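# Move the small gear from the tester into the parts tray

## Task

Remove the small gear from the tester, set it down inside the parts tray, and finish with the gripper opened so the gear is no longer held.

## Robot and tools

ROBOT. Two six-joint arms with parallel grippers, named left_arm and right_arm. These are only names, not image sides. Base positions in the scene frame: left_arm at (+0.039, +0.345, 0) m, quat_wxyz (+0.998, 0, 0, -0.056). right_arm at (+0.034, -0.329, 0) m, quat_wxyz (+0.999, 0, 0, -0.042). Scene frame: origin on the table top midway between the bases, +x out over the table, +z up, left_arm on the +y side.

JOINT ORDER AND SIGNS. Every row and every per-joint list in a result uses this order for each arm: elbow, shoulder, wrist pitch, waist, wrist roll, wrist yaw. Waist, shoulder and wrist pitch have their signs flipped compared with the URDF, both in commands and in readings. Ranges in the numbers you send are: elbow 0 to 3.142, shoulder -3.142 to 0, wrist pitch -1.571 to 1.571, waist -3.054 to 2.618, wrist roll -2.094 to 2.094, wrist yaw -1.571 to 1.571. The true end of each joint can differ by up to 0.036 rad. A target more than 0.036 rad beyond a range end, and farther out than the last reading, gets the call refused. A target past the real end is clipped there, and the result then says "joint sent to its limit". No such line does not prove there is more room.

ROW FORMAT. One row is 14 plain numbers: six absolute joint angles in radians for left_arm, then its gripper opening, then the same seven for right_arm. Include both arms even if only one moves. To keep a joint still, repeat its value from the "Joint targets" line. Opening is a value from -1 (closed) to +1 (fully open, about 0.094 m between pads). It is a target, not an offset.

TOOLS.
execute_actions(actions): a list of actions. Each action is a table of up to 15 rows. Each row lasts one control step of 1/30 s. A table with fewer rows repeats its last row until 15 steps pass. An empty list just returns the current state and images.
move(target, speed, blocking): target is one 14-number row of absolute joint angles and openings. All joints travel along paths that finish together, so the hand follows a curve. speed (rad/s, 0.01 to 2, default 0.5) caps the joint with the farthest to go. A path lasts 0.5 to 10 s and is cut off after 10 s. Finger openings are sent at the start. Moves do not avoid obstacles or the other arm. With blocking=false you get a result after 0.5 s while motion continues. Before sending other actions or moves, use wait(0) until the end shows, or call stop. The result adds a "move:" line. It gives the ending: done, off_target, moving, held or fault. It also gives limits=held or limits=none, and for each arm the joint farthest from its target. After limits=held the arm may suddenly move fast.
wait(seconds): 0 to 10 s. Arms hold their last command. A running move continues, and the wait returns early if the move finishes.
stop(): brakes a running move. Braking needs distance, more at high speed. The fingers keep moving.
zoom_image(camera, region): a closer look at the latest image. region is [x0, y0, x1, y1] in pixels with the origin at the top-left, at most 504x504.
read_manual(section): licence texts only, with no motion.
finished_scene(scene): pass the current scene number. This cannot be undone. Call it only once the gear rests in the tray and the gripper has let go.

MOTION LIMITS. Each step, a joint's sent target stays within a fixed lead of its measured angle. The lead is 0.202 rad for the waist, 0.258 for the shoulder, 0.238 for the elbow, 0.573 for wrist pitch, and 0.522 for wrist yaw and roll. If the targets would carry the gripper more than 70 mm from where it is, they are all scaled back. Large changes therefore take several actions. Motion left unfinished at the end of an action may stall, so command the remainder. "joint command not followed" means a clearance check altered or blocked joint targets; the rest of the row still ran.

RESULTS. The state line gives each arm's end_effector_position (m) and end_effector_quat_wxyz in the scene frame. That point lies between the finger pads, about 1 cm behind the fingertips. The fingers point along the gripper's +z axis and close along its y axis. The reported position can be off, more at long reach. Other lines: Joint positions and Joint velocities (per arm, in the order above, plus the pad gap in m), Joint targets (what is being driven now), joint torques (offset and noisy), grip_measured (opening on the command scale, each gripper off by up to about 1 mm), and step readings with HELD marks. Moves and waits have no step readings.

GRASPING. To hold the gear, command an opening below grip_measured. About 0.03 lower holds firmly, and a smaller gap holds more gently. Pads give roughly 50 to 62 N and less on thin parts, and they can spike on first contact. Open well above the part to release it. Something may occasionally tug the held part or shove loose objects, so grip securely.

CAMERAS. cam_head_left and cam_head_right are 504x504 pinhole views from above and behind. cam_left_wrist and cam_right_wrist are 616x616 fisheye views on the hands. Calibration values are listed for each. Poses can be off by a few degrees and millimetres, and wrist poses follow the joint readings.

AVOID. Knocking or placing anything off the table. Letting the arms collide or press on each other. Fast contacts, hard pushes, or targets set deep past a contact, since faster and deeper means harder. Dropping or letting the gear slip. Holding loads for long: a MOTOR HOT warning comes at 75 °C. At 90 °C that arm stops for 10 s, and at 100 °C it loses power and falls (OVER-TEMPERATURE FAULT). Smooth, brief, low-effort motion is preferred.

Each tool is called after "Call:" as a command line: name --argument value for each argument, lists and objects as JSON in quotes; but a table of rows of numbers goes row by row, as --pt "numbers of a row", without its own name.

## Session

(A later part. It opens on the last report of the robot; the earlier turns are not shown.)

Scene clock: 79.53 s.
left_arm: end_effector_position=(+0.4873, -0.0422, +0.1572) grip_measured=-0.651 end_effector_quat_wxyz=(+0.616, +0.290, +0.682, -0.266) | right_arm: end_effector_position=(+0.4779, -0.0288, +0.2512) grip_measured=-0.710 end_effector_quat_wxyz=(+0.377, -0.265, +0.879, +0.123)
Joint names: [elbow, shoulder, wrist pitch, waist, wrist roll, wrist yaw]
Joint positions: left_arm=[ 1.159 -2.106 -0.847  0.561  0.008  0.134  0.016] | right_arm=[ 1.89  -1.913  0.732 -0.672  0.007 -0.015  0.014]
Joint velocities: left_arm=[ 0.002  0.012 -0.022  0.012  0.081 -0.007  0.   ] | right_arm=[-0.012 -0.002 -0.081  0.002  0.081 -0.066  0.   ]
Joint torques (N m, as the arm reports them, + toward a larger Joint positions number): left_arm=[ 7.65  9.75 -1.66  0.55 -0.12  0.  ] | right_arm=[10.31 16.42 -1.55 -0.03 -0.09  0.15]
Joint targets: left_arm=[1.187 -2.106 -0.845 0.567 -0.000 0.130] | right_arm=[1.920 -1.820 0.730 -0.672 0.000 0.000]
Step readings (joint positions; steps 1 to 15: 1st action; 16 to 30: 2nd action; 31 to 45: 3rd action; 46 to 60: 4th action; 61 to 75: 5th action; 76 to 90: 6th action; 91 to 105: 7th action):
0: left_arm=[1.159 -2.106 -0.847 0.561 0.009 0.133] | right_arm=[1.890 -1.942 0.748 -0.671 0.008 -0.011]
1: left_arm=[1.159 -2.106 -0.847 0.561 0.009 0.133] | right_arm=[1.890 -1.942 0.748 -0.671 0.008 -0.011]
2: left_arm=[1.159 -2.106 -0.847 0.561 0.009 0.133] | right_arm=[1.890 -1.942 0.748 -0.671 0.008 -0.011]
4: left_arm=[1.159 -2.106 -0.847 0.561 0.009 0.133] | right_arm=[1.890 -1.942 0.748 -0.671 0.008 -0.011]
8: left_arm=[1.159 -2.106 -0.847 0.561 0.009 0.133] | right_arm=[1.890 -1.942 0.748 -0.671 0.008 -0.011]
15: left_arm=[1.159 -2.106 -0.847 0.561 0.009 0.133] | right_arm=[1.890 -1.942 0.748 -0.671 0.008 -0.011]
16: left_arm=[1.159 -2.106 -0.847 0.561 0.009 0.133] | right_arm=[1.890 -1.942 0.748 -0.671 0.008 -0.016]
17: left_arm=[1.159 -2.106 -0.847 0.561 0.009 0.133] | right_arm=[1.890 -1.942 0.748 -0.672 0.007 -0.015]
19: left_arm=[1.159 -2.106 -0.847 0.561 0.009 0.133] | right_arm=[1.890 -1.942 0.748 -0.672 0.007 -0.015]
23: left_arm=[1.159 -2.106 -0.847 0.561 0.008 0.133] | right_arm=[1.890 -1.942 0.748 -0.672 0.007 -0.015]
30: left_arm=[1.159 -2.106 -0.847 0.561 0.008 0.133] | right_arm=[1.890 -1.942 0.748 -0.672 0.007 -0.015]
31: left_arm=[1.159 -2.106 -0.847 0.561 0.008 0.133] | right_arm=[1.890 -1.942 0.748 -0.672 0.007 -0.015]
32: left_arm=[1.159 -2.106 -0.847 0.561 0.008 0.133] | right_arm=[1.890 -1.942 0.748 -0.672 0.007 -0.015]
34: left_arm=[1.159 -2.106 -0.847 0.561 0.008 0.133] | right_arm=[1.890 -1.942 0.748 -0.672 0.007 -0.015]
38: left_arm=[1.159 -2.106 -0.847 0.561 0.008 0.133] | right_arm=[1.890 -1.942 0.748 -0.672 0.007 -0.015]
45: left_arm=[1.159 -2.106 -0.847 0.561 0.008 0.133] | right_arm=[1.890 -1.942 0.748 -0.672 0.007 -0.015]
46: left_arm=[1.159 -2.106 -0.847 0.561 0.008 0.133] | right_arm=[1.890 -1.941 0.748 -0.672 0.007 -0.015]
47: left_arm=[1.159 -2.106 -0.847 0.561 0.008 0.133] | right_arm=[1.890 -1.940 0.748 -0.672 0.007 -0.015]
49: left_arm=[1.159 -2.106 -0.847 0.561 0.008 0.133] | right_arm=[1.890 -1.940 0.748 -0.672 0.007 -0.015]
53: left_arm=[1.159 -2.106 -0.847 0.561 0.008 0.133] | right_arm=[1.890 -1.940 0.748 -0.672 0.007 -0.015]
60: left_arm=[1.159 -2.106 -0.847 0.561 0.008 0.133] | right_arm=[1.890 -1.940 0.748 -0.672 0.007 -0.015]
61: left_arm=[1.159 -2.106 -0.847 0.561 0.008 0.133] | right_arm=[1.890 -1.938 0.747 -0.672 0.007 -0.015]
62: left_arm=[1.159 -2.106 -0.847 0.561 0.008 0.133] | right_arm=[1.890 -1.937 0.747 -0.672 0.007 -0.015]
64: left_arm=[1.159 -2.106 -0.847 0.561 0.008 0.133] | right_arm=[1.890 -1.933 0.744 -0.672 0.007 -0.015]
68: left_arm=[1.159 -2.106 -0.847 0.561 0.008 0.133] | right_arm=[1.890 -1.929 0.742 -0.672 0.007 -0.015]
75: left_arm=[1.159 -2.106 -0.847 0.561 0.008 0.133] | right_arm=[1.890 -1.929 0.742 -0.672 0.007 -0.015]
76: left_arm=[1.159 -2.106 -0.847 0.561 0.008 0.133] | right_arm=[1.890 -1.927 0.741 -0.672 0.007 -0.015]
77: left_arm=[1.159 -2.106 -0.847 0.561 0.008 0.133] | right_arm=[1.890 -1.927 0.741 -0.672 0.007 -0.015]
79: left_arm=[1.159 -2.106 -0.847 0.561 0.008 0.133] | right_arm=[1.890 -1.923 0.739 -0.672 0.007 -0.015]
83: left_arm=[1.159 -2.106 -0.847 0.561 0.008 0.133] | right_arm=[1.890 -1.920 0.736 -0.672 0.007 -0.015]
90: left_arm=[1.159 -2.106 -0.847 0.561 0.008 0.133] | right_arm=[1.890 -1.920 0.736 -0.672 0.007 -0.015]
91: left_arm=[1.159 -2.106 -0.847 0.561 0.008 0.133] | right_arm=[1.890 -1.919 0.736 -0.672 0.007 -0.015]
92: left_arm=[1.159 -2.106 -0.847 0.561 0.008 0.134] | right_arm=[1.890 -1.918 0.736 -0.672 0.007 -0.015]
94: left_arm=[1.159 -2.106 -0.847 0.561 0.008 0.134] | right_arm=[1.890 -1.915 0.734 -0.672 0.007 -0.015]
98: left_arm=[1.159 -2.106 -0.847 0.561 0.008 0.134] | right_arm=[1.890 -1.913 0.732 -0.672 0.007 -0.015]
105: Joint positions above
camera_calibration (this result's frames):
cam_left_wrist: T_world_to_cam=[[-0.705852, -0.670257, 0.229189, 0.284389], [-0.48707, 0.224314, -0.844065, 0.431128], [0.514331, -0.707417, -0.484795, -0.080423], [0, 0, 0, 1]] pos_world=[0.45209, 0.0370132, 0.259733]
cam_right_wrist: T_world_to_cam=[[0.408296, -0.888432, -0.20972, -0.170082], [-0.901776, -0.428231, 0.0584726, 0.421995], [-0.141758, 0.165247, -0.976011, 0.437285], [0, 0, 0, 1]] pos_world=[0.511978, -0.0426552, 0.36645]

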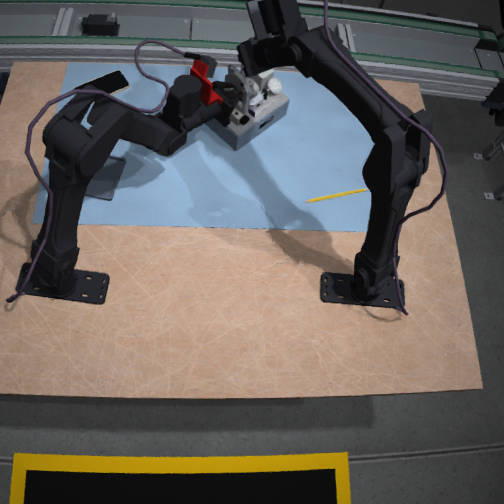

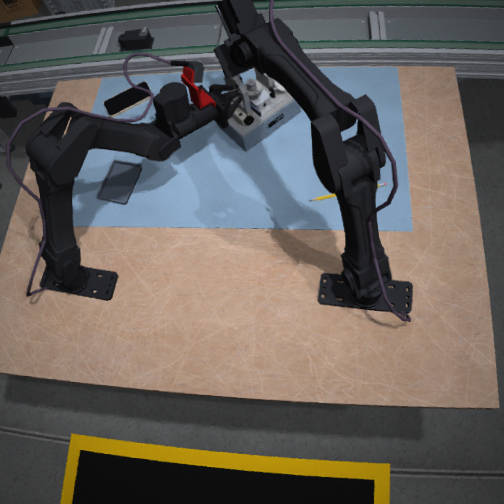

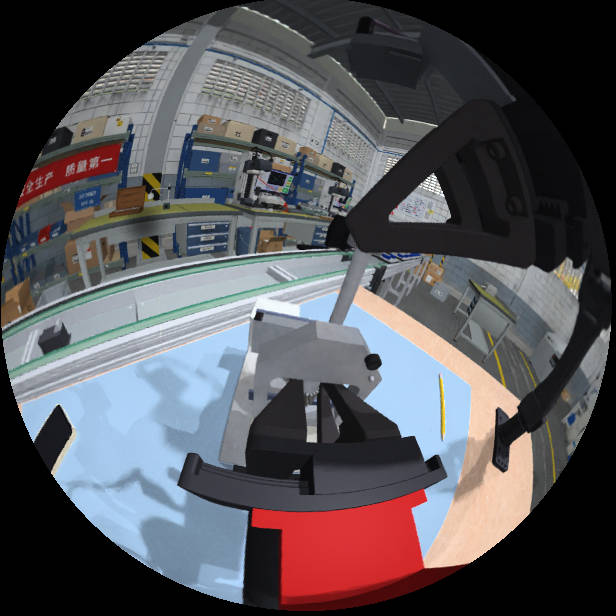

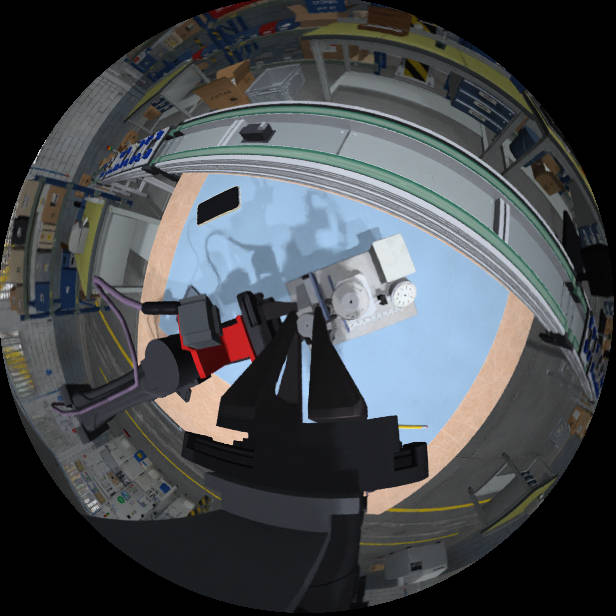

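Call:
execute_actions --actions '[[[1.175,-2.085,-0.865,0.56,0,0.135,-0.69,1.92,-1.82,0.73,-0.672,0,0,-0.745]],[[1.162,-2.07,-0.88,0.556,0,0.138,-0.69,1.92,-1.82,0.73,-0.672,0,0,-0.745]],[[1.147,-2.06,-0.887,0.553,0,0.14,-0.69,1.92,-1.82,0.73,-0.672,0,0,-0.745]],[[1.13,-2.05,-0.894,0.551,0,0.142,-0.69,1.92,-1.82,0.73,-0.672,0,0,-0.745]],[[1.113,-2.04,-0.9,0.55,0,0.144,-0.69,1.92,-1.82,0.73,-0.672,0,0,-0.745]]]'

Call:
zoom_image --camera "cam_left_wrist" --region '[230,290,390,450]'

Scene clock: 89.07 s.
left_arm: end_effector_position=(+0.4807, -0.0362, +0.1630) grip_measured=-0.651 end_effector_quat_wxyz=(+0.620, +0.289, +0.678, -0.267) | right_arm: end_effector_position=(+0.4779, -0.0288, +0.2512) grip_measured=-0.710 end_effector_quat_wxyz=(+0.377, -0.265, +0.879, +0.123)
Joint names: [elbow, shoulder, wrist pitch, waist, wrist roll, wrist yaw]
Joint positions: left_arm=[ 1.116 -2.072 -0.867  0.559  0.008  0.137  0.016] | right_arm=[ 1.89  -1.913  0.732 -0.672  0.007 -0.015  0.014]
Joint velocities: left_arm=[-0.017 -0.007 -0.022 -0.007 -0.11  -0.081  0.   ] | right_arm=[ 0.002 -0.022  0.051 -0.017 -0.007  0.007  0.   ]
Joint torques (N m, as the arm reports them, + toward a larger Joint positions number): left_arm=[ 5.2  11.98 -1.96 -0.86 -0.12  0.08] | right_arm=[10.21 16.48 -1.57 -0.06 -0.11  0.15]
Joint targets: left_arm=[1.113 -2.040 -0.900 0.550 0.000 0.144] | right_arm=[1.920 -1.820 0.730 -0.672 0.000 0.000]
Step readings (joint positions; steps 1 to 15: 1st action; 16 to 30: 2nd action; 31 to 45: 3rd action; 46 to 60: 4th action; 61 to 75: 5th action):
0: left_arm=[1.159 -2.106 -0.847 0.561 0.008 0.134] | right_arm=[1.890 -1.913 0.732 -0.672 0.007 -0.015]
1: left_arm=[1.159 -2.106 -0.847 0.561 0.008 0.134] | right_arm=[1.890 -1.913 0.732 -0.672 0.007 -0.015]
2: left_arm=[1.159 -2.106 -0.847 0.561 0.008 0.134] | right_arm=[1.890 -1.913 0.732 -0.672 0.007 -0.015]
4: left_arm=[1.159 -2.106 -0.847 0.561 0.008 0.134] | right_arm=[1.890 -1.913 0.732 -0.672 0.007 -0.015]
8: left_arm=[1.159 -2.106 -0.847 0.561 0.008 0.134] | right_arm=[1.890 -1.913 0.732 -0.672 0.007 -0.015]
15: left_arm=[1.159 -2.106 -0.847 0.561 0.008 0.134] | right_arm=[1.890 -1.913 0.732 -0.672 0.007 -0.015]
16: left_arm=[1.159 -2.106 -0.848 0.561 0.008 0.134] | right_arm=[1.890 -1.913 0.732 -0.672 0.007 -0.015]
17: left_arm=[1.159 -2.106 -0.849 0.561 0.008 0.134] | right_arm=[1.890 -1.913 0.732 -0.672 0.007 -0.015]
19: left_arm=[1.159 -2.106 -0.849 0.561 0.008 0.134] | right_arm=[1.890 -1.913 0.732 -0.672 0.007 -0.015]
23: left_arm=[1.159 -2.106 -0.849 0.561 0.008 0.134] | right_arm=[1.890 -1.913 0.732 -0.672 0.007 -0.015]
30: left_arm=[1.159 -2.106 -0.849 0.561 0.008 0.134] | right_arm=[1.890 -1.913 0.732 -0.672 0.007 -0.015]
31: left_arm=[1.158 -2.104 -0.849 0.561 0.008 0.134] | right_arm=[1.890 -1.913 0.732 -0.672 0.007 -0.015]
32: left_arm=[1.155 -2.101 -0.851 0.561 0.008 0.134] | right_arm=[1.890 -1.913 0.732 -0.672 0.007 -0.015]
34: left_arm=[1.150 -2.095 -0.851 0.561 0.008 0.134] | right_arm=[1.890 -1.913 0.732 -0.672 0.007 -0.015]
38: left_arm=[1.149 -2.094 -0.851 0.561 0.008 0.134] | right_arm=[1.890 -1.913 0.732 -0.672 0.007 -0.015]
45: left_arm=[1.149 -2.094 -0.851 0.561 0.008 0.134] | right_arm=[1.890 -1.913 0.732 -0.672 0.007 -0.015]
46: left_arm=[1.147 -2.093 -0.852 0.561 0.008 0.134] | right_arm=[1.890 -1.913 0.732 -0.672 0.007 -0.015]
47: left_arm=[1.142 -2.090 -0.854 0.561 0.008 0.135] | right_arm=[1.890 -1.913 0.732 -0.672 0.007 -0.015]
49: left_arm=[1.135 -2.083 -0.857 0.561 0.008 0.135] | right_arm=[1.890 -1.913 0.732 -0.672 0.007 -0.015]
53: left_arm=[1.133 -2.082 -0.858 0.559 0.008 0.135] | right_arm=[1.890 -1.913 0.732 -0.672 0.007 -0.015]
60: left_arm=[1.133 -2.082 -0.858 0.559 0.008 0.135] | right_arm=[1.890 -1.913 0.732 -0.672 0.007 -0.015]
61: left_arm=[1.130 -2.080 -0.859 0.559 0.008 0.135] | right_arm=[1.890 -1.913 0.732 -0.672 0.007 -0.015]
62: left_arm=[1.125 -2.077 -0.861 0.559 0.008 0.136] | right_arm=[1.890 -1.913 0.732 -0.672 0.007 -0.015]
64: left_arm=[1.118 -2.073 -0.863 0.559 0.008 0.136] | right_arm=[1.890 -1.913 0.732 -0.672 0.007 -0.015]
68: left_arm=[1.116 -2.072 -0.866 0.559 0.008 0.137] | right_arm=[1.890 -1.913 0.732 -0.672 0.007 -0.015]
75: Joint positions above
camera_calibration (this result's frames):
cam_left_wrist: T_world_to_cam=[[-0.708681, -0.667721, 0.22786, 0.284075], [-0.479139, 0.218425, -0.850128, 0.428464], [0.517878, -0.711645, -0.474724, -0.0733987], [0, 0, 0, 1]] pos_world=[0.444624, 0.0438618, 0.264676]
cam_right_wrist: T_world_to_cam=[[0.408296, -0.888432, -0.20972, -0.170082], [-0.901776, -0.428231, 0.0584726, 0.421995], [-0.141758, 0.165247, -0.976011, 0.437285], [0, 0, 0, 1]] pos_world=[0.511978, -0.0426552, 0.36645]

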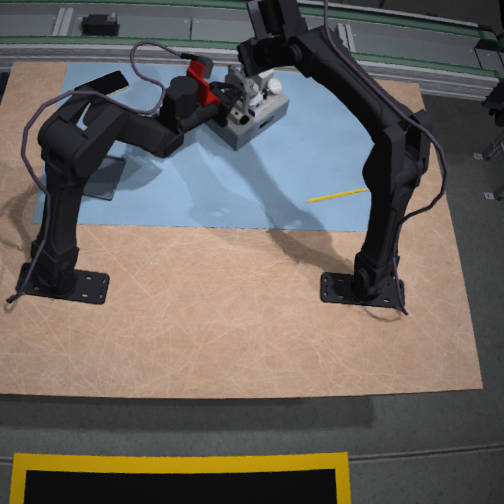

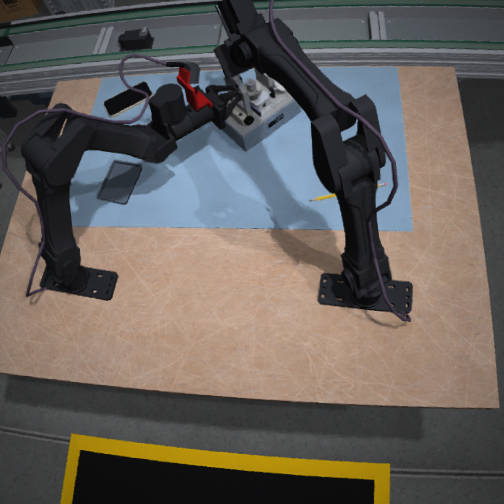

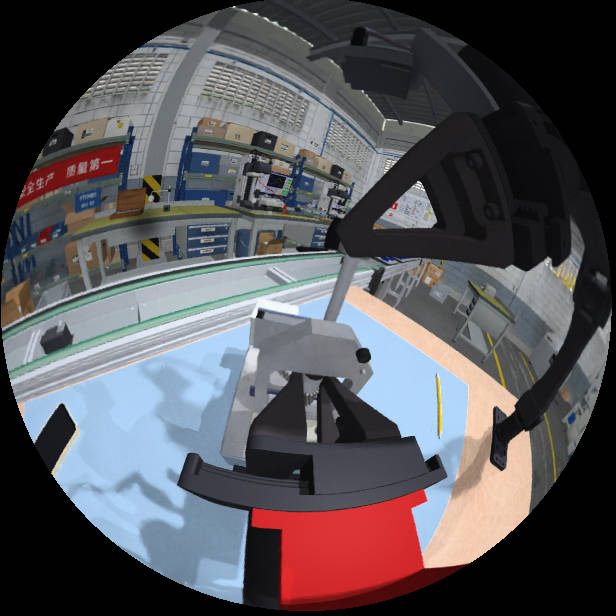

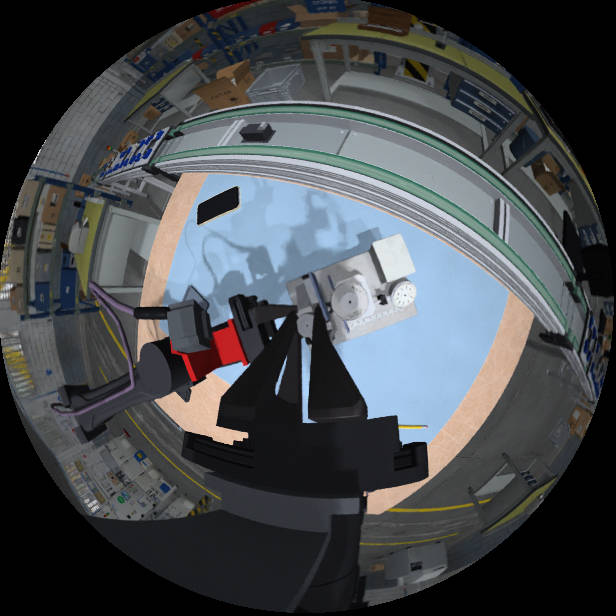

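Region (230, 290, 390, 450) of cam_left_wrist's 616x616 image, scaled by 3.150, with more detail than that image has.

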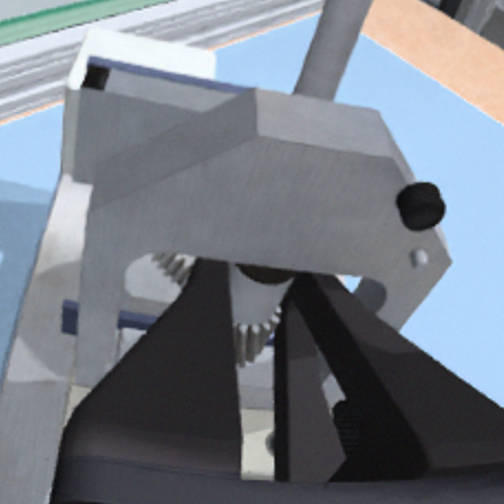

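Call:
execute_actions --actions '[[[1.089,-2.03,-0.903,0.547,0,0.146,-0.69,1.92,-1.82,0.73,-0.672,0,0,-0.745]],[[1.064,-2.016,-0.913,0.545,0,0.148,-0.69,1.92,-1.82,0.73,-0.672,0,0,-0.745]],[[1.04,-2.002,-0.923,0.542,0,0.15,-0.69,1.92,-1.82,0.73,-0.672,0,0,-0.745]],[[1.016,-1.987,-0.934,0.54,0,0.151,-0.69,1.92,-1.845,0.73,-0.672,0,0,-0.745]],[[0.991,-1.973,-0.944,0.537,0,0.153,-0.69,1.92,-1.865,0.73,-0.672,0,0,-0.745]],[[0.967,-1.958,-0.955,0.535,0,0.154,-0.69,1.92,-1.88,0.73,-0.672,0,0,-0.745]]]'

Scene clock: 99.03 s.
left_arm: end_effector_position=(+0.4606, -0.0123, +0.1594) grip_measured=-0.651 end_effector_quat_wxyz=(+0.618, +0.288, +0.681, -0.266) | right_arm: end_effector_position=(+0.4784, -0.0285, +0.2448) grip_measured=-0.710 end_effector_quat_wxyz=(+0.370, -0.266, +0.882, +0.121)
Joint names: [elbow, shoulder, wrist pitch, waist, wrist roll, wrist yaw]
Joint positions: left_arm=[ 0.97  -1.988 -0.922  0.545  0.008  0.147  0.016] | right_arm=[ 1.89  -1.924  0.737 -0.672  0.007 -0.015  0.014]
Joint velocities: left_arm=[-0.017 -0.002 -0.037 -0.002  0.007  0.037 -0.001] | right_arm=[ 0.002  0.007 -0.051 -0.002  0.007 -0.051 -0.   ]
Joint torques (N m, as the arm reports them, + toward a larger Joint positions number): left_arm=[ 4.94 11.04 -1.96 -0.9  -0.11  0.09] | right_arm=[10.22 12.59 -1.6  -0.09 -0.08  0.17]
Joint targets: left_arm=[0.967 -1.958 -0.955 0.535 -0.000 0.154] | right_arm=[1.920 -1.880 0.730 -0.672 0.000 -0.000]
Step readings (joint positions; steps 1 to 15: 1st action; 16 to 30: 2nd action; 31 to 45: 3rd action; 46 to 60: 4th action; 61 to 75: 5th action; 76 to 90: 6th action):
0: left_arm=[1.116 -2.072 -0.867 0.559 0.008 0.137] | right_arm=[1.890 -1.913 0.732 -0.672 0.007 -0.015]
1: left_arm=[1.113 -2.070 -0.869 0.559 0.008 0.137] | right_arm=[1.890 -1.913 0.732 -0.672 0.007 -0.015]
2: left_arm=[1.106 -2.067 -0.870 0.559 0.008 0.138] | right_arm=[1.890 -1.913 0.732 -0.672 0.007 -0.015]
4: left_arm=[1.095 -2.061 -0.871 0.557 0.008 0.138] | right_arm=[1.890 -1.913 0.732 -0.672 0.007 -0.015]
8: left_arm=[1.091 -2.061 -0.871 0.555 0.008 0.139] | right_arm=[1.890 -1.913 0.732 -0.672 0.007 -0.015]
15: left_arm=[1.091 -2.061 -0.871 0.555 0.008 0.139] | right_arm=[1.890 -1.913 0.732 -0.672 0.007 -0.015]
16: left_arm=[1.088 -2.059 -0.873 0.555 0.008 0.139] | right_arm=[1.890 -1.913 0.732 -0.672 0.007 -0.015]
17: left_arm=[1.081 -2.055 -0.875 0.555 0.008 0.139] | right_arm=[1.890 -1.913 0.732 -0.672 0.007 -0.015]
19: left_arm=[1.070 -2.049 -0.877 0.555 0.008 0.140] | right_arm=[1.890 -1.913 0.732 -0.672 0.007 -0.015]
23: left_arm=[1.067 -2.047 -0.878 0.555 0.008 0.141] | right_arm=[1.890 -1.913 0.732 -0.672 0.007 -0.015]
30: left_arm=[1.067 -2.047 -0.880 0.555 0.008 0.141] | right_arm=[1.890 -1.913 0.732 -0.672 0.007 -0.015]
31: left_arm=[1.064 -2.046 -0.882 0.555 0.008 0.141] | right_arm=[1.890 -1.913 0.732 -0.672 0.007 -0.015]
32: left_arm=[1.057 -2.041 -0.884 0.554 0.008 0.142] | right_arm=[1.890 -1.913 0.732 -0.672 0.007 -0.015]
34: left_arm=[1.046 -2.035 -0.886 0.552 0.008 0.142] | right_arm=[1.890 -1.913 0.732 -0.672 0.007 -0.015]
38: left_arm=[1.044 -2.033 -0.888 0.550 0.008 0.142] | right_arm=[1.890 -1.913 0.732 -0.672 0.007 -0.015]
45: left_arm=[1.044 -2.033 -0.890 0.550 0.008 0.143] | right_arm=[1.890 -1.913 0.732 -0.672 0.007 -0.015]
46: left_arm=[1.040 -2.031 -0.892 0.550 0.008 0.143] | right_arm=[1.890 -1.913 0.732 -0.672 0.007 -0.015]
47: left_arm=[1.032 -2.027 -0.894 0.550 0.008 0.143] | right_arm=[1.890 -1.913 0.732 -0.672 0.007 -0.015]
49: left_arm=[1.021 -2.019 -0.896 0.550 0.008 0.143] | right_arm=[1.890 -1.913 0.732 -0.672 0.007 -0.015]
53: left_arm=[1.019 -2.018 -0.899 0.550 0.008 0.144] | right_arm=[1.890 -1.913 0.732 -0.672 0.007 -0.015]
60: left_arm=[1.019 -2.018 -0.901 0.550 0.008 0.144] | right_arm=[1.890 -1.913 0.732 -0.672 0.007 -0.015]
61: left_arm=[1.016 -2.016 -0.903 0.549 0.008 0.144] | right_arm=[1.890 -1.913 0.732 -0.672 0.007 -0.015]
62: left_arm=[1.008 -2.011 -0.905 0.548 0.008 0.144] | right_arm=[1.890 -1.913 0.732 -0.672 0.007 -0.015]
64: left_arm=[0.997 -2.004 -0.907 0.547 0.008 0.145] | right_arm=[1.890 -1.913 0.732 -0.672 0.007 -0.015]
68: left_arm=[0.994 -2.003 -0.909 0.545 0.008 0.146] | right_arm=[1.890 -1.913 0.732 -0.672 0.007 -0.015]
75: left_arm=[0.994 -2.003 -0.911 0.545 0.008 0.146] | right_arm=[1.890 -1.913 0.732 -0.672 0.007 -0.015]
76: left_arm=[0.991 -2.001 -0.913 0.545 0.008 0.146] | right_arm=[1.890 -1.915 0.732 -0.672 0.007 -0.015]
77: left_arm=[0.984 -1.997 -0.915 0.545 0.008 0.146] | right_arm=[1.890 -1.916 0.732 -0.672 0.007 -0.015]
79: left_arm=[0.973 -1.990 -0.917 0.545 0.008 0.147] | right_arm=[1.890 -1.921 0.735 -0.672 0.007 -0.015]
83: left_arm=[0.970 -1.988 -0.920 0.545 0.008 0.147] | right_arm=[1.890 -1.924 0.737 -0.672 0.007 -0.015]
90: Joint positions above
camera_calibration (this result's frames):
cam_left_wrist: T_world_to_cam=[[-0.704334, -0.671624, 0.22986, 0.284264], [-0.485655, 0.21974, -0.846081, 0.412873], [0.517739, -0.707556, -0.480948, -0.0466162], [0, 0, 0, 1]] pos_world=[0.424866, 0.0672098, 0.261564]
cam_right_wrist: T_world_to_cam=[[0.40558, -0.890238, -0.207317, -0.170686], [-0.900914, -0.427657, 0.0739179, 0.418713], [-0.154465, 0.156795, -0.975477, 0.436757], [0, 0, 0, 1]] pos_world=[0.513915, -0.0413666, 0.35971]

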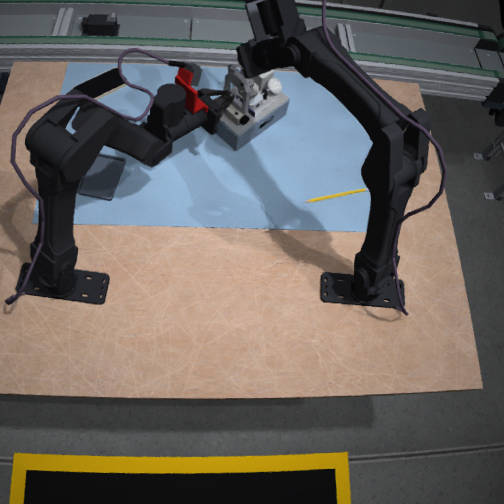

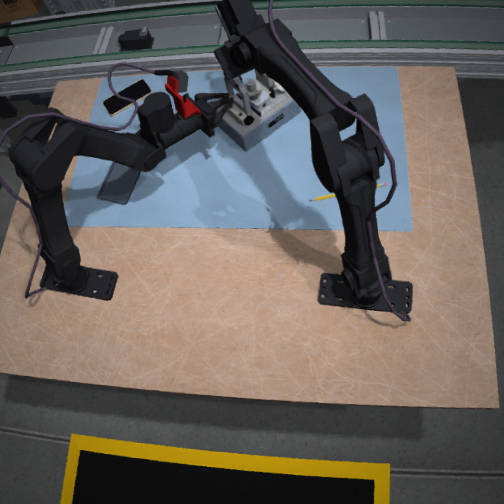

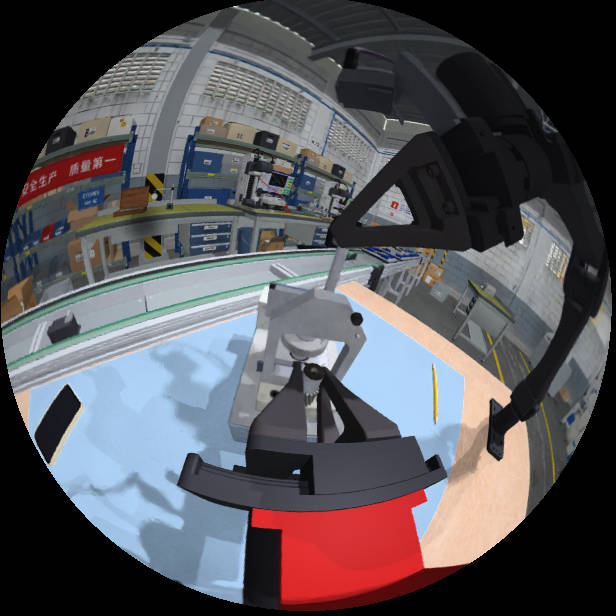

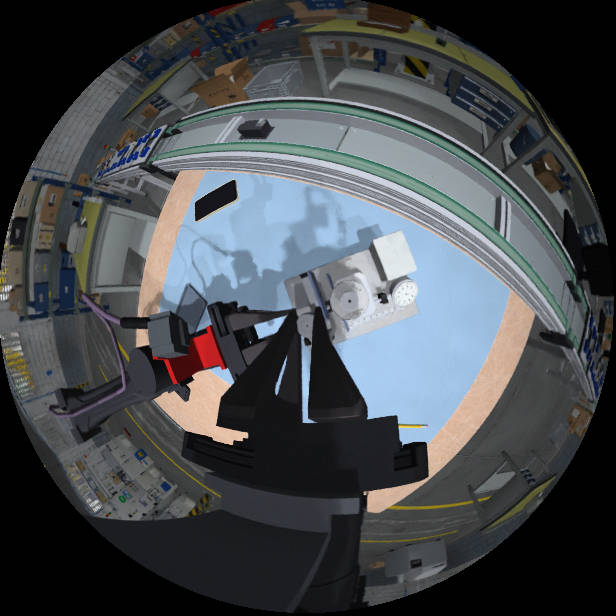

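Call:
move --target '[0.8,-1.78,-0.93,0.5,0,0.15,-0.69,1.92,-1.94,0.735,-0.672,0,0,-0.745]' --speed 0.2

Call:
move --target '[0.95,-1.45,-0.3,0.2,0,0.05,-0.69,1.92,-1.94,0.735,-0.672,0,0,-0.3]' --speed 0.6

Call:
move --target '[1.18,-1.55,1.0,0.068,0,0,-0.69,1.6,-1.5,0.6,-0.65,0,0,-0.3]' --speed 0.7

Call:
move --target '[0.95,-1.625,0.7,0.068,0,0,-0.69,1.6,-1.5,0.6,-0.65,0,0,-0.3]' --speed 0.25

Scene clock: 110.43 s.
left_arm: end_effector_position=(+0.4392, +0.0284, +0.1784) grip_measured=-0.651 end_effector_quat_wxyz=(+0.624, +0.275, +0.686, -0.254) | right_arm: end_effector_position=(+0.4787, -0.0282, +0.2290) grip_measured=-0.710 end_effector_quat_wxyz=(+0.353, -0.268, +0.889, +0.116)
Joint names: [elbow, shoulder, wrist pitch, waist, wrist roll, wrist yaw]
Joint positions: left_arm=[ 0.805 -1.807 -0.91   0.508  0.008  0.147  0.016] | right_arm=[ 1.887 -1.948  0.748 -0.672  0.007 -0.016  0.014]
Joint velocities: left_arm=[ 0.002  0.002  0.022 -0.007  0.037 -0.037  0.001] | right_arm=[ 0.012 -0.022  0.022 -0.002  0.007  0.051 -0.   ]
Joint torques (N m, as the arm reports them, + toward a larger Joint positions number): left_arm=[ 4.91  9.44 -1.89 -0.61 -0.11  0.06] | right_arm=[10.51  9.96 -1.63  0.02 -0.09  0.15]
Joint targets: left_arm=[0.800 -1.780 -0.930 0.500 0.000 0.150] | right_arm=[1.920 -1.940 0.735 -0.672 0.000 -0.000]
move: off_target (left_arm, right_arm); limits=none; left_arm: farthest joint: the shoulder, 0.027 radians from its target (0.208 radians at the start); right_arm: farthest joint: the elbow, 0.033 radians from its target (0.030 radians at the start)
camera_calibration (this result's frames):
cam_left_wrist: T_world_to_cam=[[-0.679381, -0.697021, 0.229355, 0.281958], [-0.491162, 0.199745, -0.847857, 0.412905], [0.545162, -0.688668, -0.478053, -0.0106901], [0, 0, 0, 1]] pos_world=[0.400188, 0.106694, 0.280305]
cam_right_wrist: T_world_to_cam=[[0.399231, -0.894446, -0.201448, -0.172251], [-0.897804, -0.425937, 0.111921, 0.410163], [-0.185911, 0.136178, -0.973084, 0.435274], [0, 0, 0, 1]] pos_world=[0.517936, -0.0386401, 0.342953]

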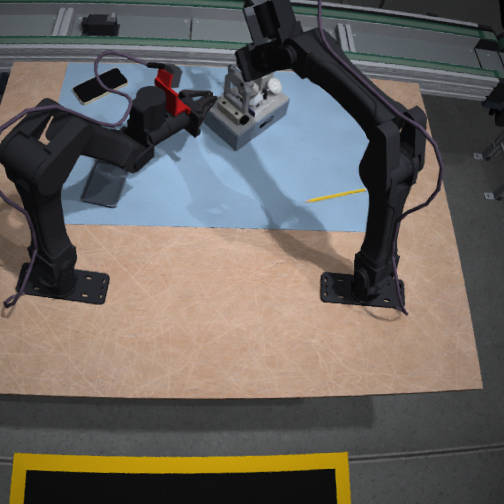

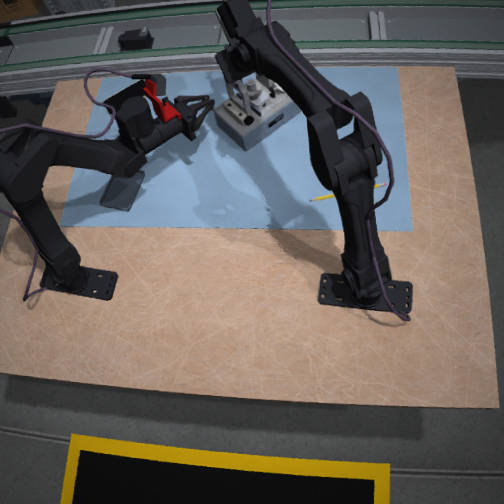

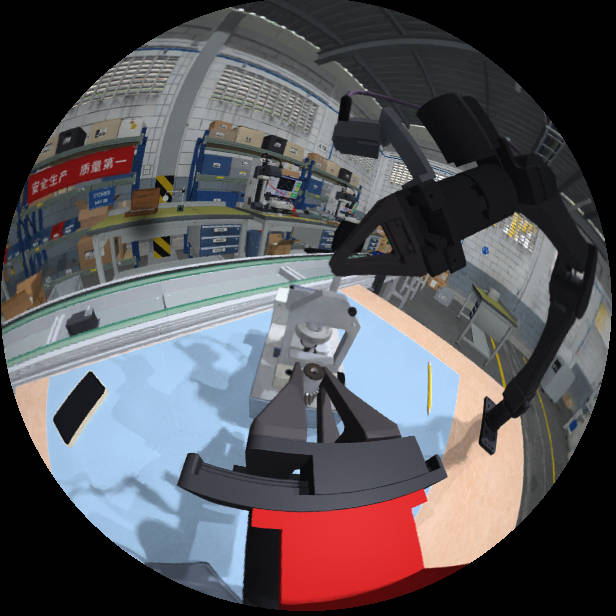

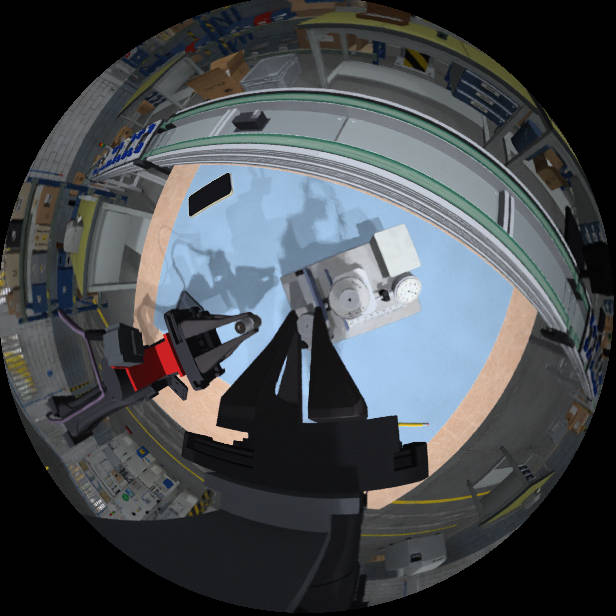

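Scene clock: 112.30 s.
left_arm: end_effector_position=(+0.4868, +0.1888, +0.2422) grip_measured=-0.651 end_effector_quat_wxyz=(+0.601, +0.145, +0.778, -0.116) | right_arm: end_effector_position=(+0.4789, -0.0283, +0.2286) grip_measured=-0.302 end_effector_quat_wxyz=(+0.353, -0.268, +0.889, +0.115)
Joint names: [elbow, shoulder, wrist pitch, waist, wrist roll, wrist yaw]
Joint positions: left_arm=[ 0.923 -1.471 -0.293  0.204  0.008  0.056  0.016] | right_arm=[ 1.887 -1.949  0.748 -0.672  0.007 -0.015  0.033]
Joint velocities: left_arm=[-0.007  0.002 -0.007 -0.007 -0.081  0.022  0.   ] | right_arm=[ 0.017  0.027  0.022 -0.007  0.037  0.022 -0.   ]
Joint torques (N m, as the arm reports them, + toward a larger Joint positions number): left_arm=[ 8.61  7.33 -1.7  -0.38 -0.11 -0.03] | right_arm=[10.46 10.04 -1.64 -0.08 -0.08  0.14]
Joint targets: left_arm=[0.950 -1.450 -0.300 0.200 -0.000 0.050] | right_arm=[1.920 -1.940 0.735 -0.672 -0.000 0.000]
move: off_target (left_arm, right_arm); limits=none; left_arm: farthest joint: the elbow, 0.027 radians from its target (0.145 radians at the start); right_arm: farthest joint: the elbow, 0.033 radians from its target (0.033 radians at the start)
camera_calibration (this result's frames):
cam_left_wrist: T_world_to_cam=[[-0.325456, -0.917671, 0.227944, 0.281225], [-0.652522, 0.0435044, -0.75652, 0.54433], [0.68432, -0.394952, -0.61296, 0.0137634], [0, 0, 0, 1]] pos_world=[0.437295, 0.239827, 0.356129]
cam_right_wrist: T_world_to_cam=[[0.39849, -0.894984, -0.200522, -0.172385], [-0.89812, -0.425103, 0.112552, 0.410352], [-0.185975, 0.135242, -0.973202, 0.434971], [0, 0, 0, 1]] pos_world=[0.518132, -0.0386664, 0.342561]

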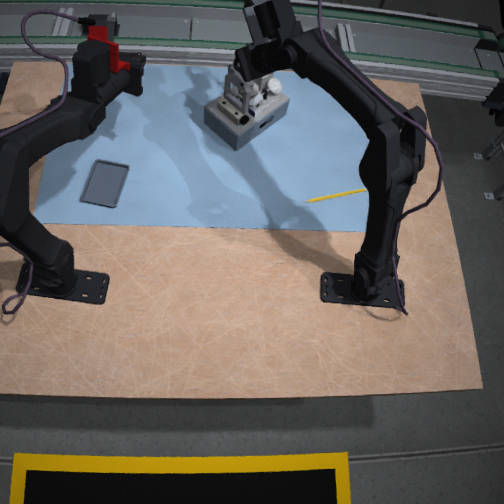

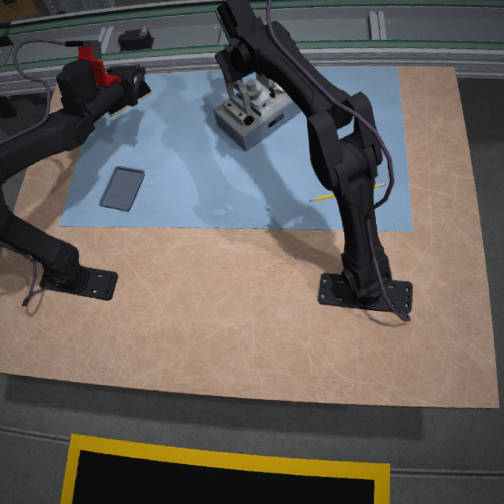

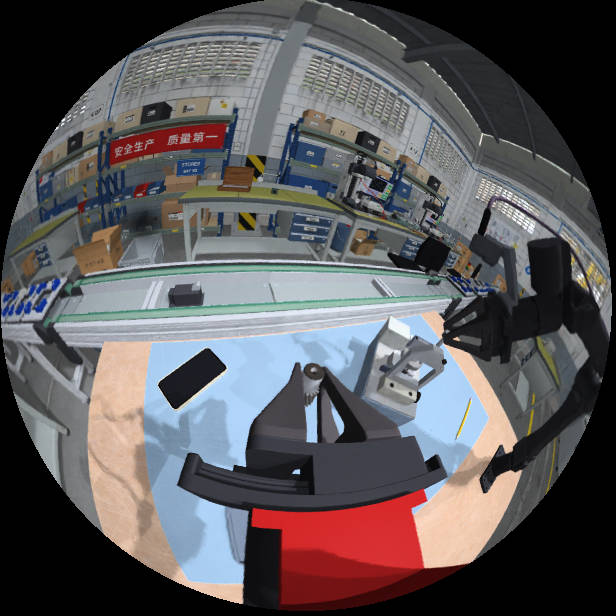

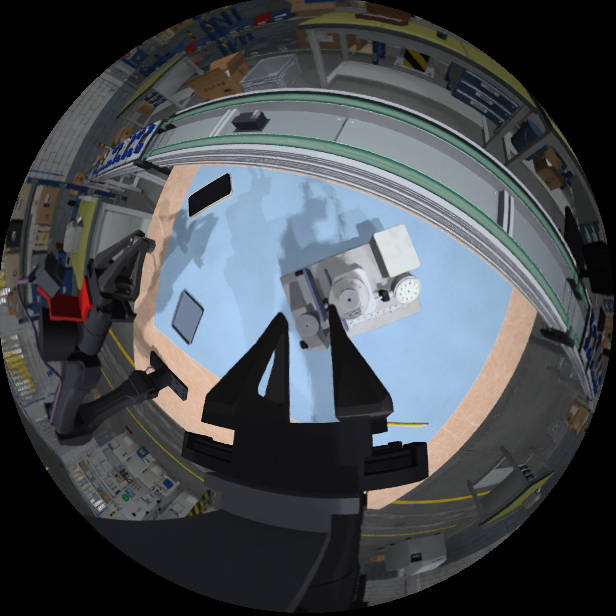

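Scene clock: 114.93 s.
left_arm: end_effector_position=(+0.3404, +0.2873, +0.0982) grip_measured=-0.651 end_effector_quat_wxyz=(+0.089, +0.098, +0.991, -0.012) | right_arm: end_effector_position=(+0.4176, -0.0748, +0.3357) grip_measured=-0.302 end_effector_quat_wxyz=(+0.471, -0.248, +0.833, +0.148)
Joint names: [elbow, shoulder, wrist pitch, waist, wrist roll, wrist yaw]
Joint positions: left_arm=[ 1.148 -1.547  0.993  0.076  0.008  0.008  0.016] | right_arm=[ 1.609 -1.524  0.623 -0.661  0.007 -0.015  0.033]
Joint velocities: left_arm=[-0.017  0.007 -0.022  0.007 -0.022 -0.022  0.   ] | right_arm=[ 0.002  0.002 -0.007 -0.007 -0.007 -0.037  0.   ]
Joint torques (N m, as the arm reports them, + toward a larger Joint positions number): left_arm=[ 7.91  5.14 -0.3  -0.72 -0.12 -0.03] | right_arm=[ 6.79  7.56 -1.97  0.86 -0.1   0.14]
Joint targets: left_arm=[1.180 -1.550 1.000 0.068 0.000 0.000] | right_arm=[1.600 -1.500 0.600 -0.650 -0.000 -0.000]
move: off_target (left_arm, right_arm); limits=none; left_arm: farthest joint: the elbow, 0.032 radians from its target (0.257 radians at the start); right_arm: farthest joint: the shoulder, 0.024 radians from its target (0.449 radians at the start)
camera_calibration (this result's frames):
cam_left_wrist: T_world_to_cam=[[0.0188258, -0.997316, 0.0707549, 0.277902], [-0.968711, -0.000677902, 0.24819, 0.357197], [-0.247476, -0.0732134, -0.966124, 0.324087], [0, 0, 0, 1]] pos_world=[0.420993, 0.301125, 0.204792]
cam_right_wrist: T_world_to_cam=[[0.439612, -0.866289, -0.237244, -0.170766], [-0.897397, -0.412544, -0.15648, 0.414486], [0.0376835, 0.281692, -0.958765, 0.446751], [0, 0, 0, 1]] pos_world=[0.430194, -0.102785, 0.452674]

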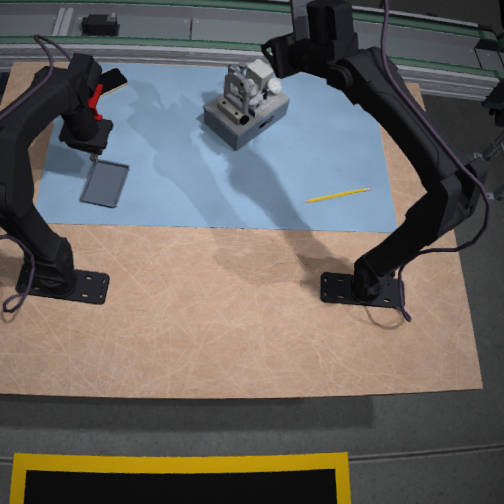

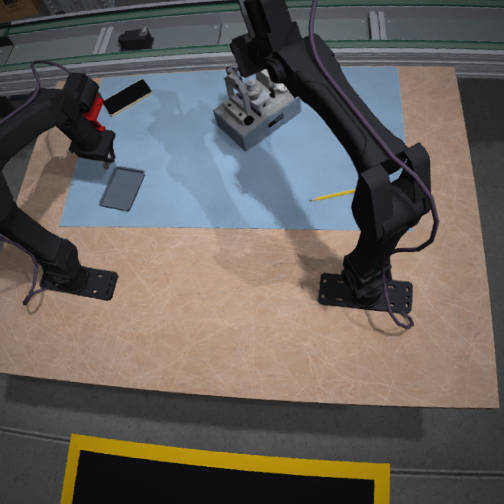

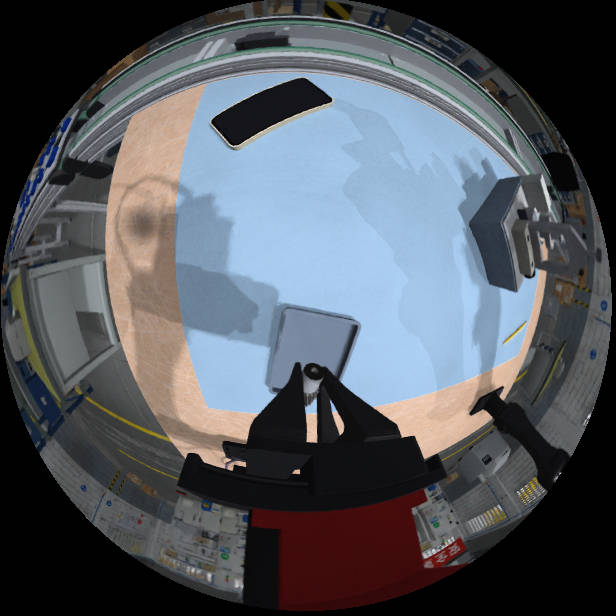

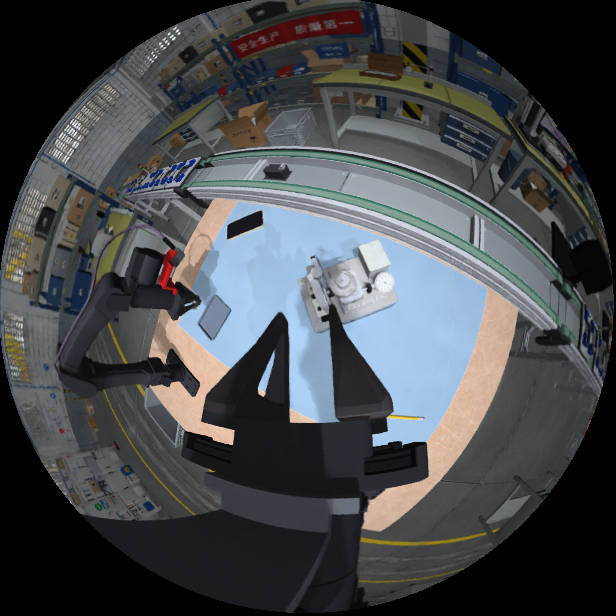

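Scene clock: 116.77 s.
left_arm: end_effector_position=(+0.3408, +0.2872, +0.0322) grip_measured=-0.651 end_effector_quat_wxyz=(+0.089, +0.098, +0.991, -0.012) | right_arm: end_effector_position=(+0.4177, -0.0748, +0.3357) grip_measured=-0.302 end_effector_quat_wxyz=(+0.471, -0.248, +0.833, +0.148)
Joint names: [elbow, shoulder, wrist pitch, waist, wrist roll, wrist yaw]
Joint positions: left_arm=[ 0.952 -1.624  0.719  0.076  0.008  0.008  0.016] | right_arm=[ 1.609 -1.524  0.623 -0.661  0.007 -0.014  0.033]
Joint velocities: left_arm=[-0.017 -0.007 -0.022 -0.007  0.051  0.037 -0.001] | right_arm=[ 0.002  0.017  0.051  0.002 -0.022  0.007 -0.   ]
Joint torques (N m, as the arm reports them, + toward a larger Joint positions number): left_arm=[ 4.94  5.57 -0.6  -0.72 -0.11 -0.03] | right_arm=[ 6.76  7.57 -1.96  0.9  -0.11  0.15]
Joint targets: left_arm=[0.950 -1.625 0.700 0.068 -0.000 0.000] | right_arm=[1.600 -1.500 0.600 -0.650 0.000 0.000]
move: off_target (right_arm); limits=none; left_arm: farthest joint: the wrist pitch, 0.019 radians from its target (0.293 radians at the start); right_arm: farthest joint: the shoulder, 0.024 radians from its target (0.024 radians at the start)
camera_calibration (this result's frames):
cam_left_wrist: T_world_to_cam=[[0.0187993, -0.997311, 0.0708333, 0.282497], [-0.968804, -0.000660169, 0.247827, 0.374032], [-0.247114, -0.0732825, -0.966211, 0.260235], [0, 0, 0, 1]] pos_world=[0.421361, 0.301055, 0.138736]
cam_right_wrist: T_world_to_cam=[[0.439353, -0.866472, -0.237055, -0.1708], [-0.897515, -0.412276, -0.156508, 0.414576], [0.0378778, 0.281523, -0.958807, 0.446685], [0, 0, 0, 1]] pos_world=[0.43021, -0.102826, 0.45268]

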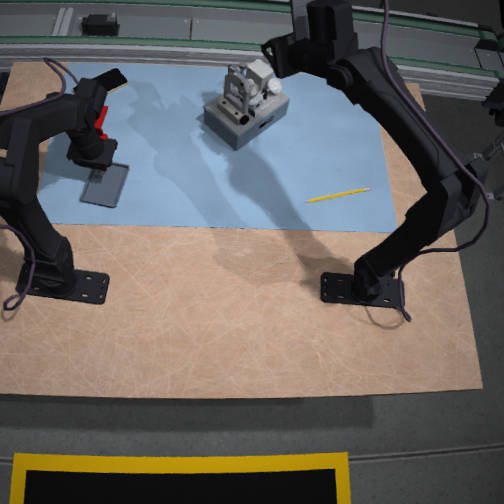

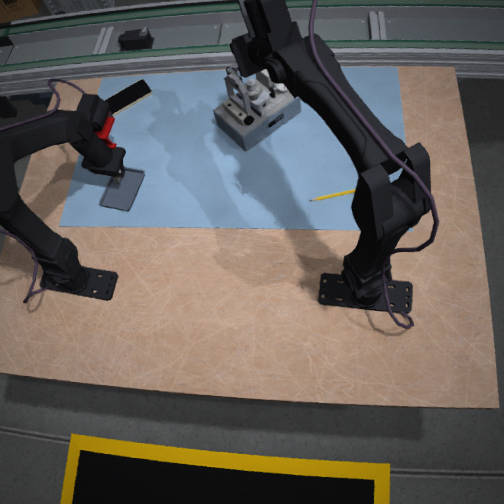

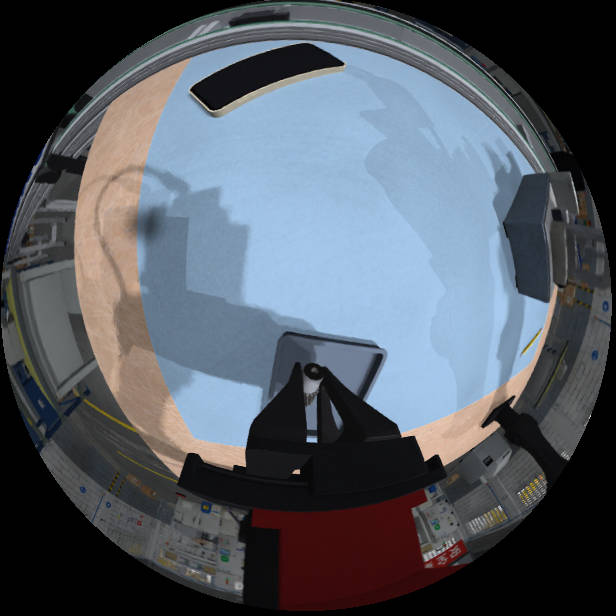

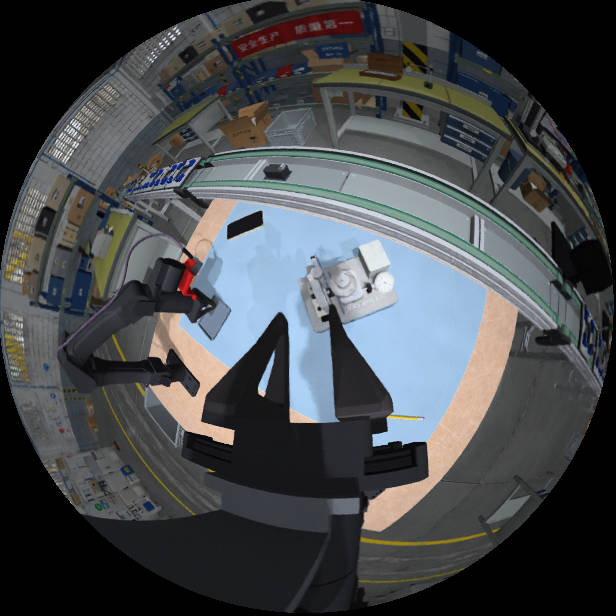

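Call:
move --target '[0.872,-1.558,0.672,0.121,0,0,-0.69,1.6,-1.5,0.6,-0.65,0,0,-0.3]' --speed 0.07

Scene clock: 122.50 s.
left_arm: end_effector_position=(+0.3229, +0.2797, +0.0244) grip_measured=-0.651 end_effector_quat_wxyz=(+0.086, +0.116, +0.989, -0.013) | right_arm: end_effector_position=(+0.4177, -0.0748, +0.3357) grip_measured=-0.302 end_effector_quat_wxyz=(+0.471, -0.248, +0.833, +0.148)
Joint names: [elbow, shoulder, wrist pitch, waist, wrist roll, wrist yaw]
Joint positions: left_arm=[ 0.877 -1.584  0.691  0.113  0.008  0.007  0.016] | right_arm=[ 1.609 -1.524  0.623 -0.661  0.007 -0.014  0.033]
Joint velocities: left_arm=[ 0.017 -0.002  0.007  0.017 -0.007 -0.051 -0.   ] | right_arm=[-0.007 -0.002 -0.066  0.007  0.007 -0.051  0.   ]
Joint torques (N m, as the arm reports them, + toward a larger Joint positions number): left_arm=[ 4.61  7.26 -0.6   0.77 -0.1  -0.04] | right_arm=[ 6.65  7.51 -1.95  1.04 -0.11  0.17]
Joint targets: left_arm=[0.872 -1.558 0.672 0.121 0.000 -0.000] | right_arm=[1.600 -1.500 0.600 -0.650 -0.000 -0.000]
move: off_target (left_arm, right_arm); limits=none; left_arm: farthest joint: the shoulder, 0.026 radians from its target (0.066 radians at the start); right_arm: farthest joint: the shoulder, 0.024 radians from its target (0.024 radians at the start)
camera_calibration (this result's frames):
cam_left_wrist: T_world_to_cam=[[-0.0176055, -0.997452, 0.069133, 0.287756], [-0.966603, 0.0346603, 0.253924, 0.347814], [-0.255673, -0.0623537, -0.96475, 0.247453], [0, 0, 0, 1]] pos_world=[0.404532, 0.290397, 0.130519]
cam_right_wrist: T_world_to_cam=[[0.439353, -0.866472, -0.237055, -0.1708], [-0.897515, -0.412276, -0.156508, 0.414576], [0.0378778, 0.281523, -0.958807, 0.446685], [0, 0, 0, 1]] pos_world=[0.43021, -0.102826, 0.45268]

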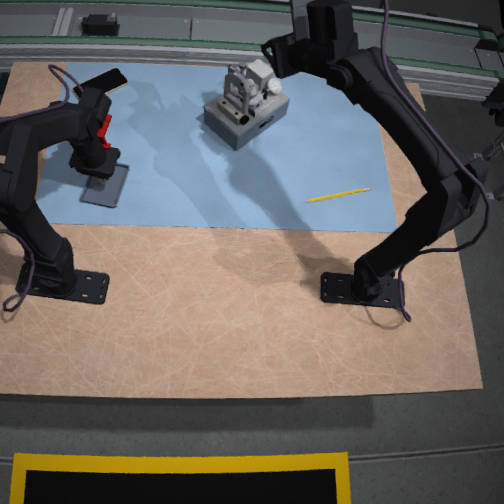

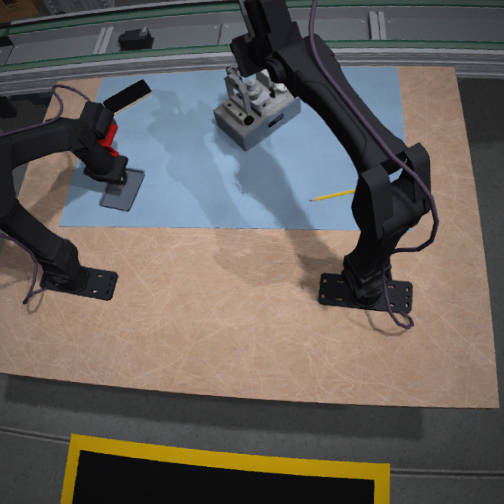

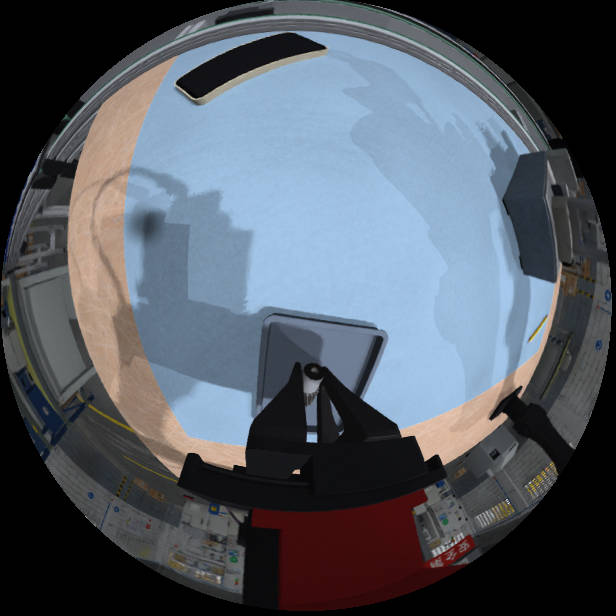

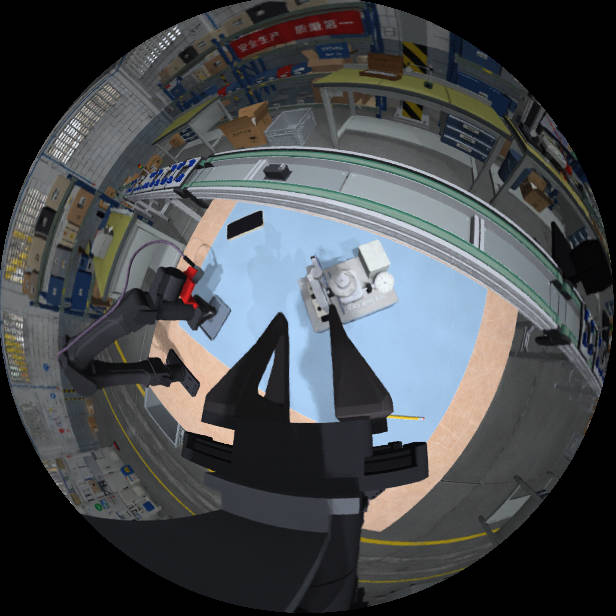

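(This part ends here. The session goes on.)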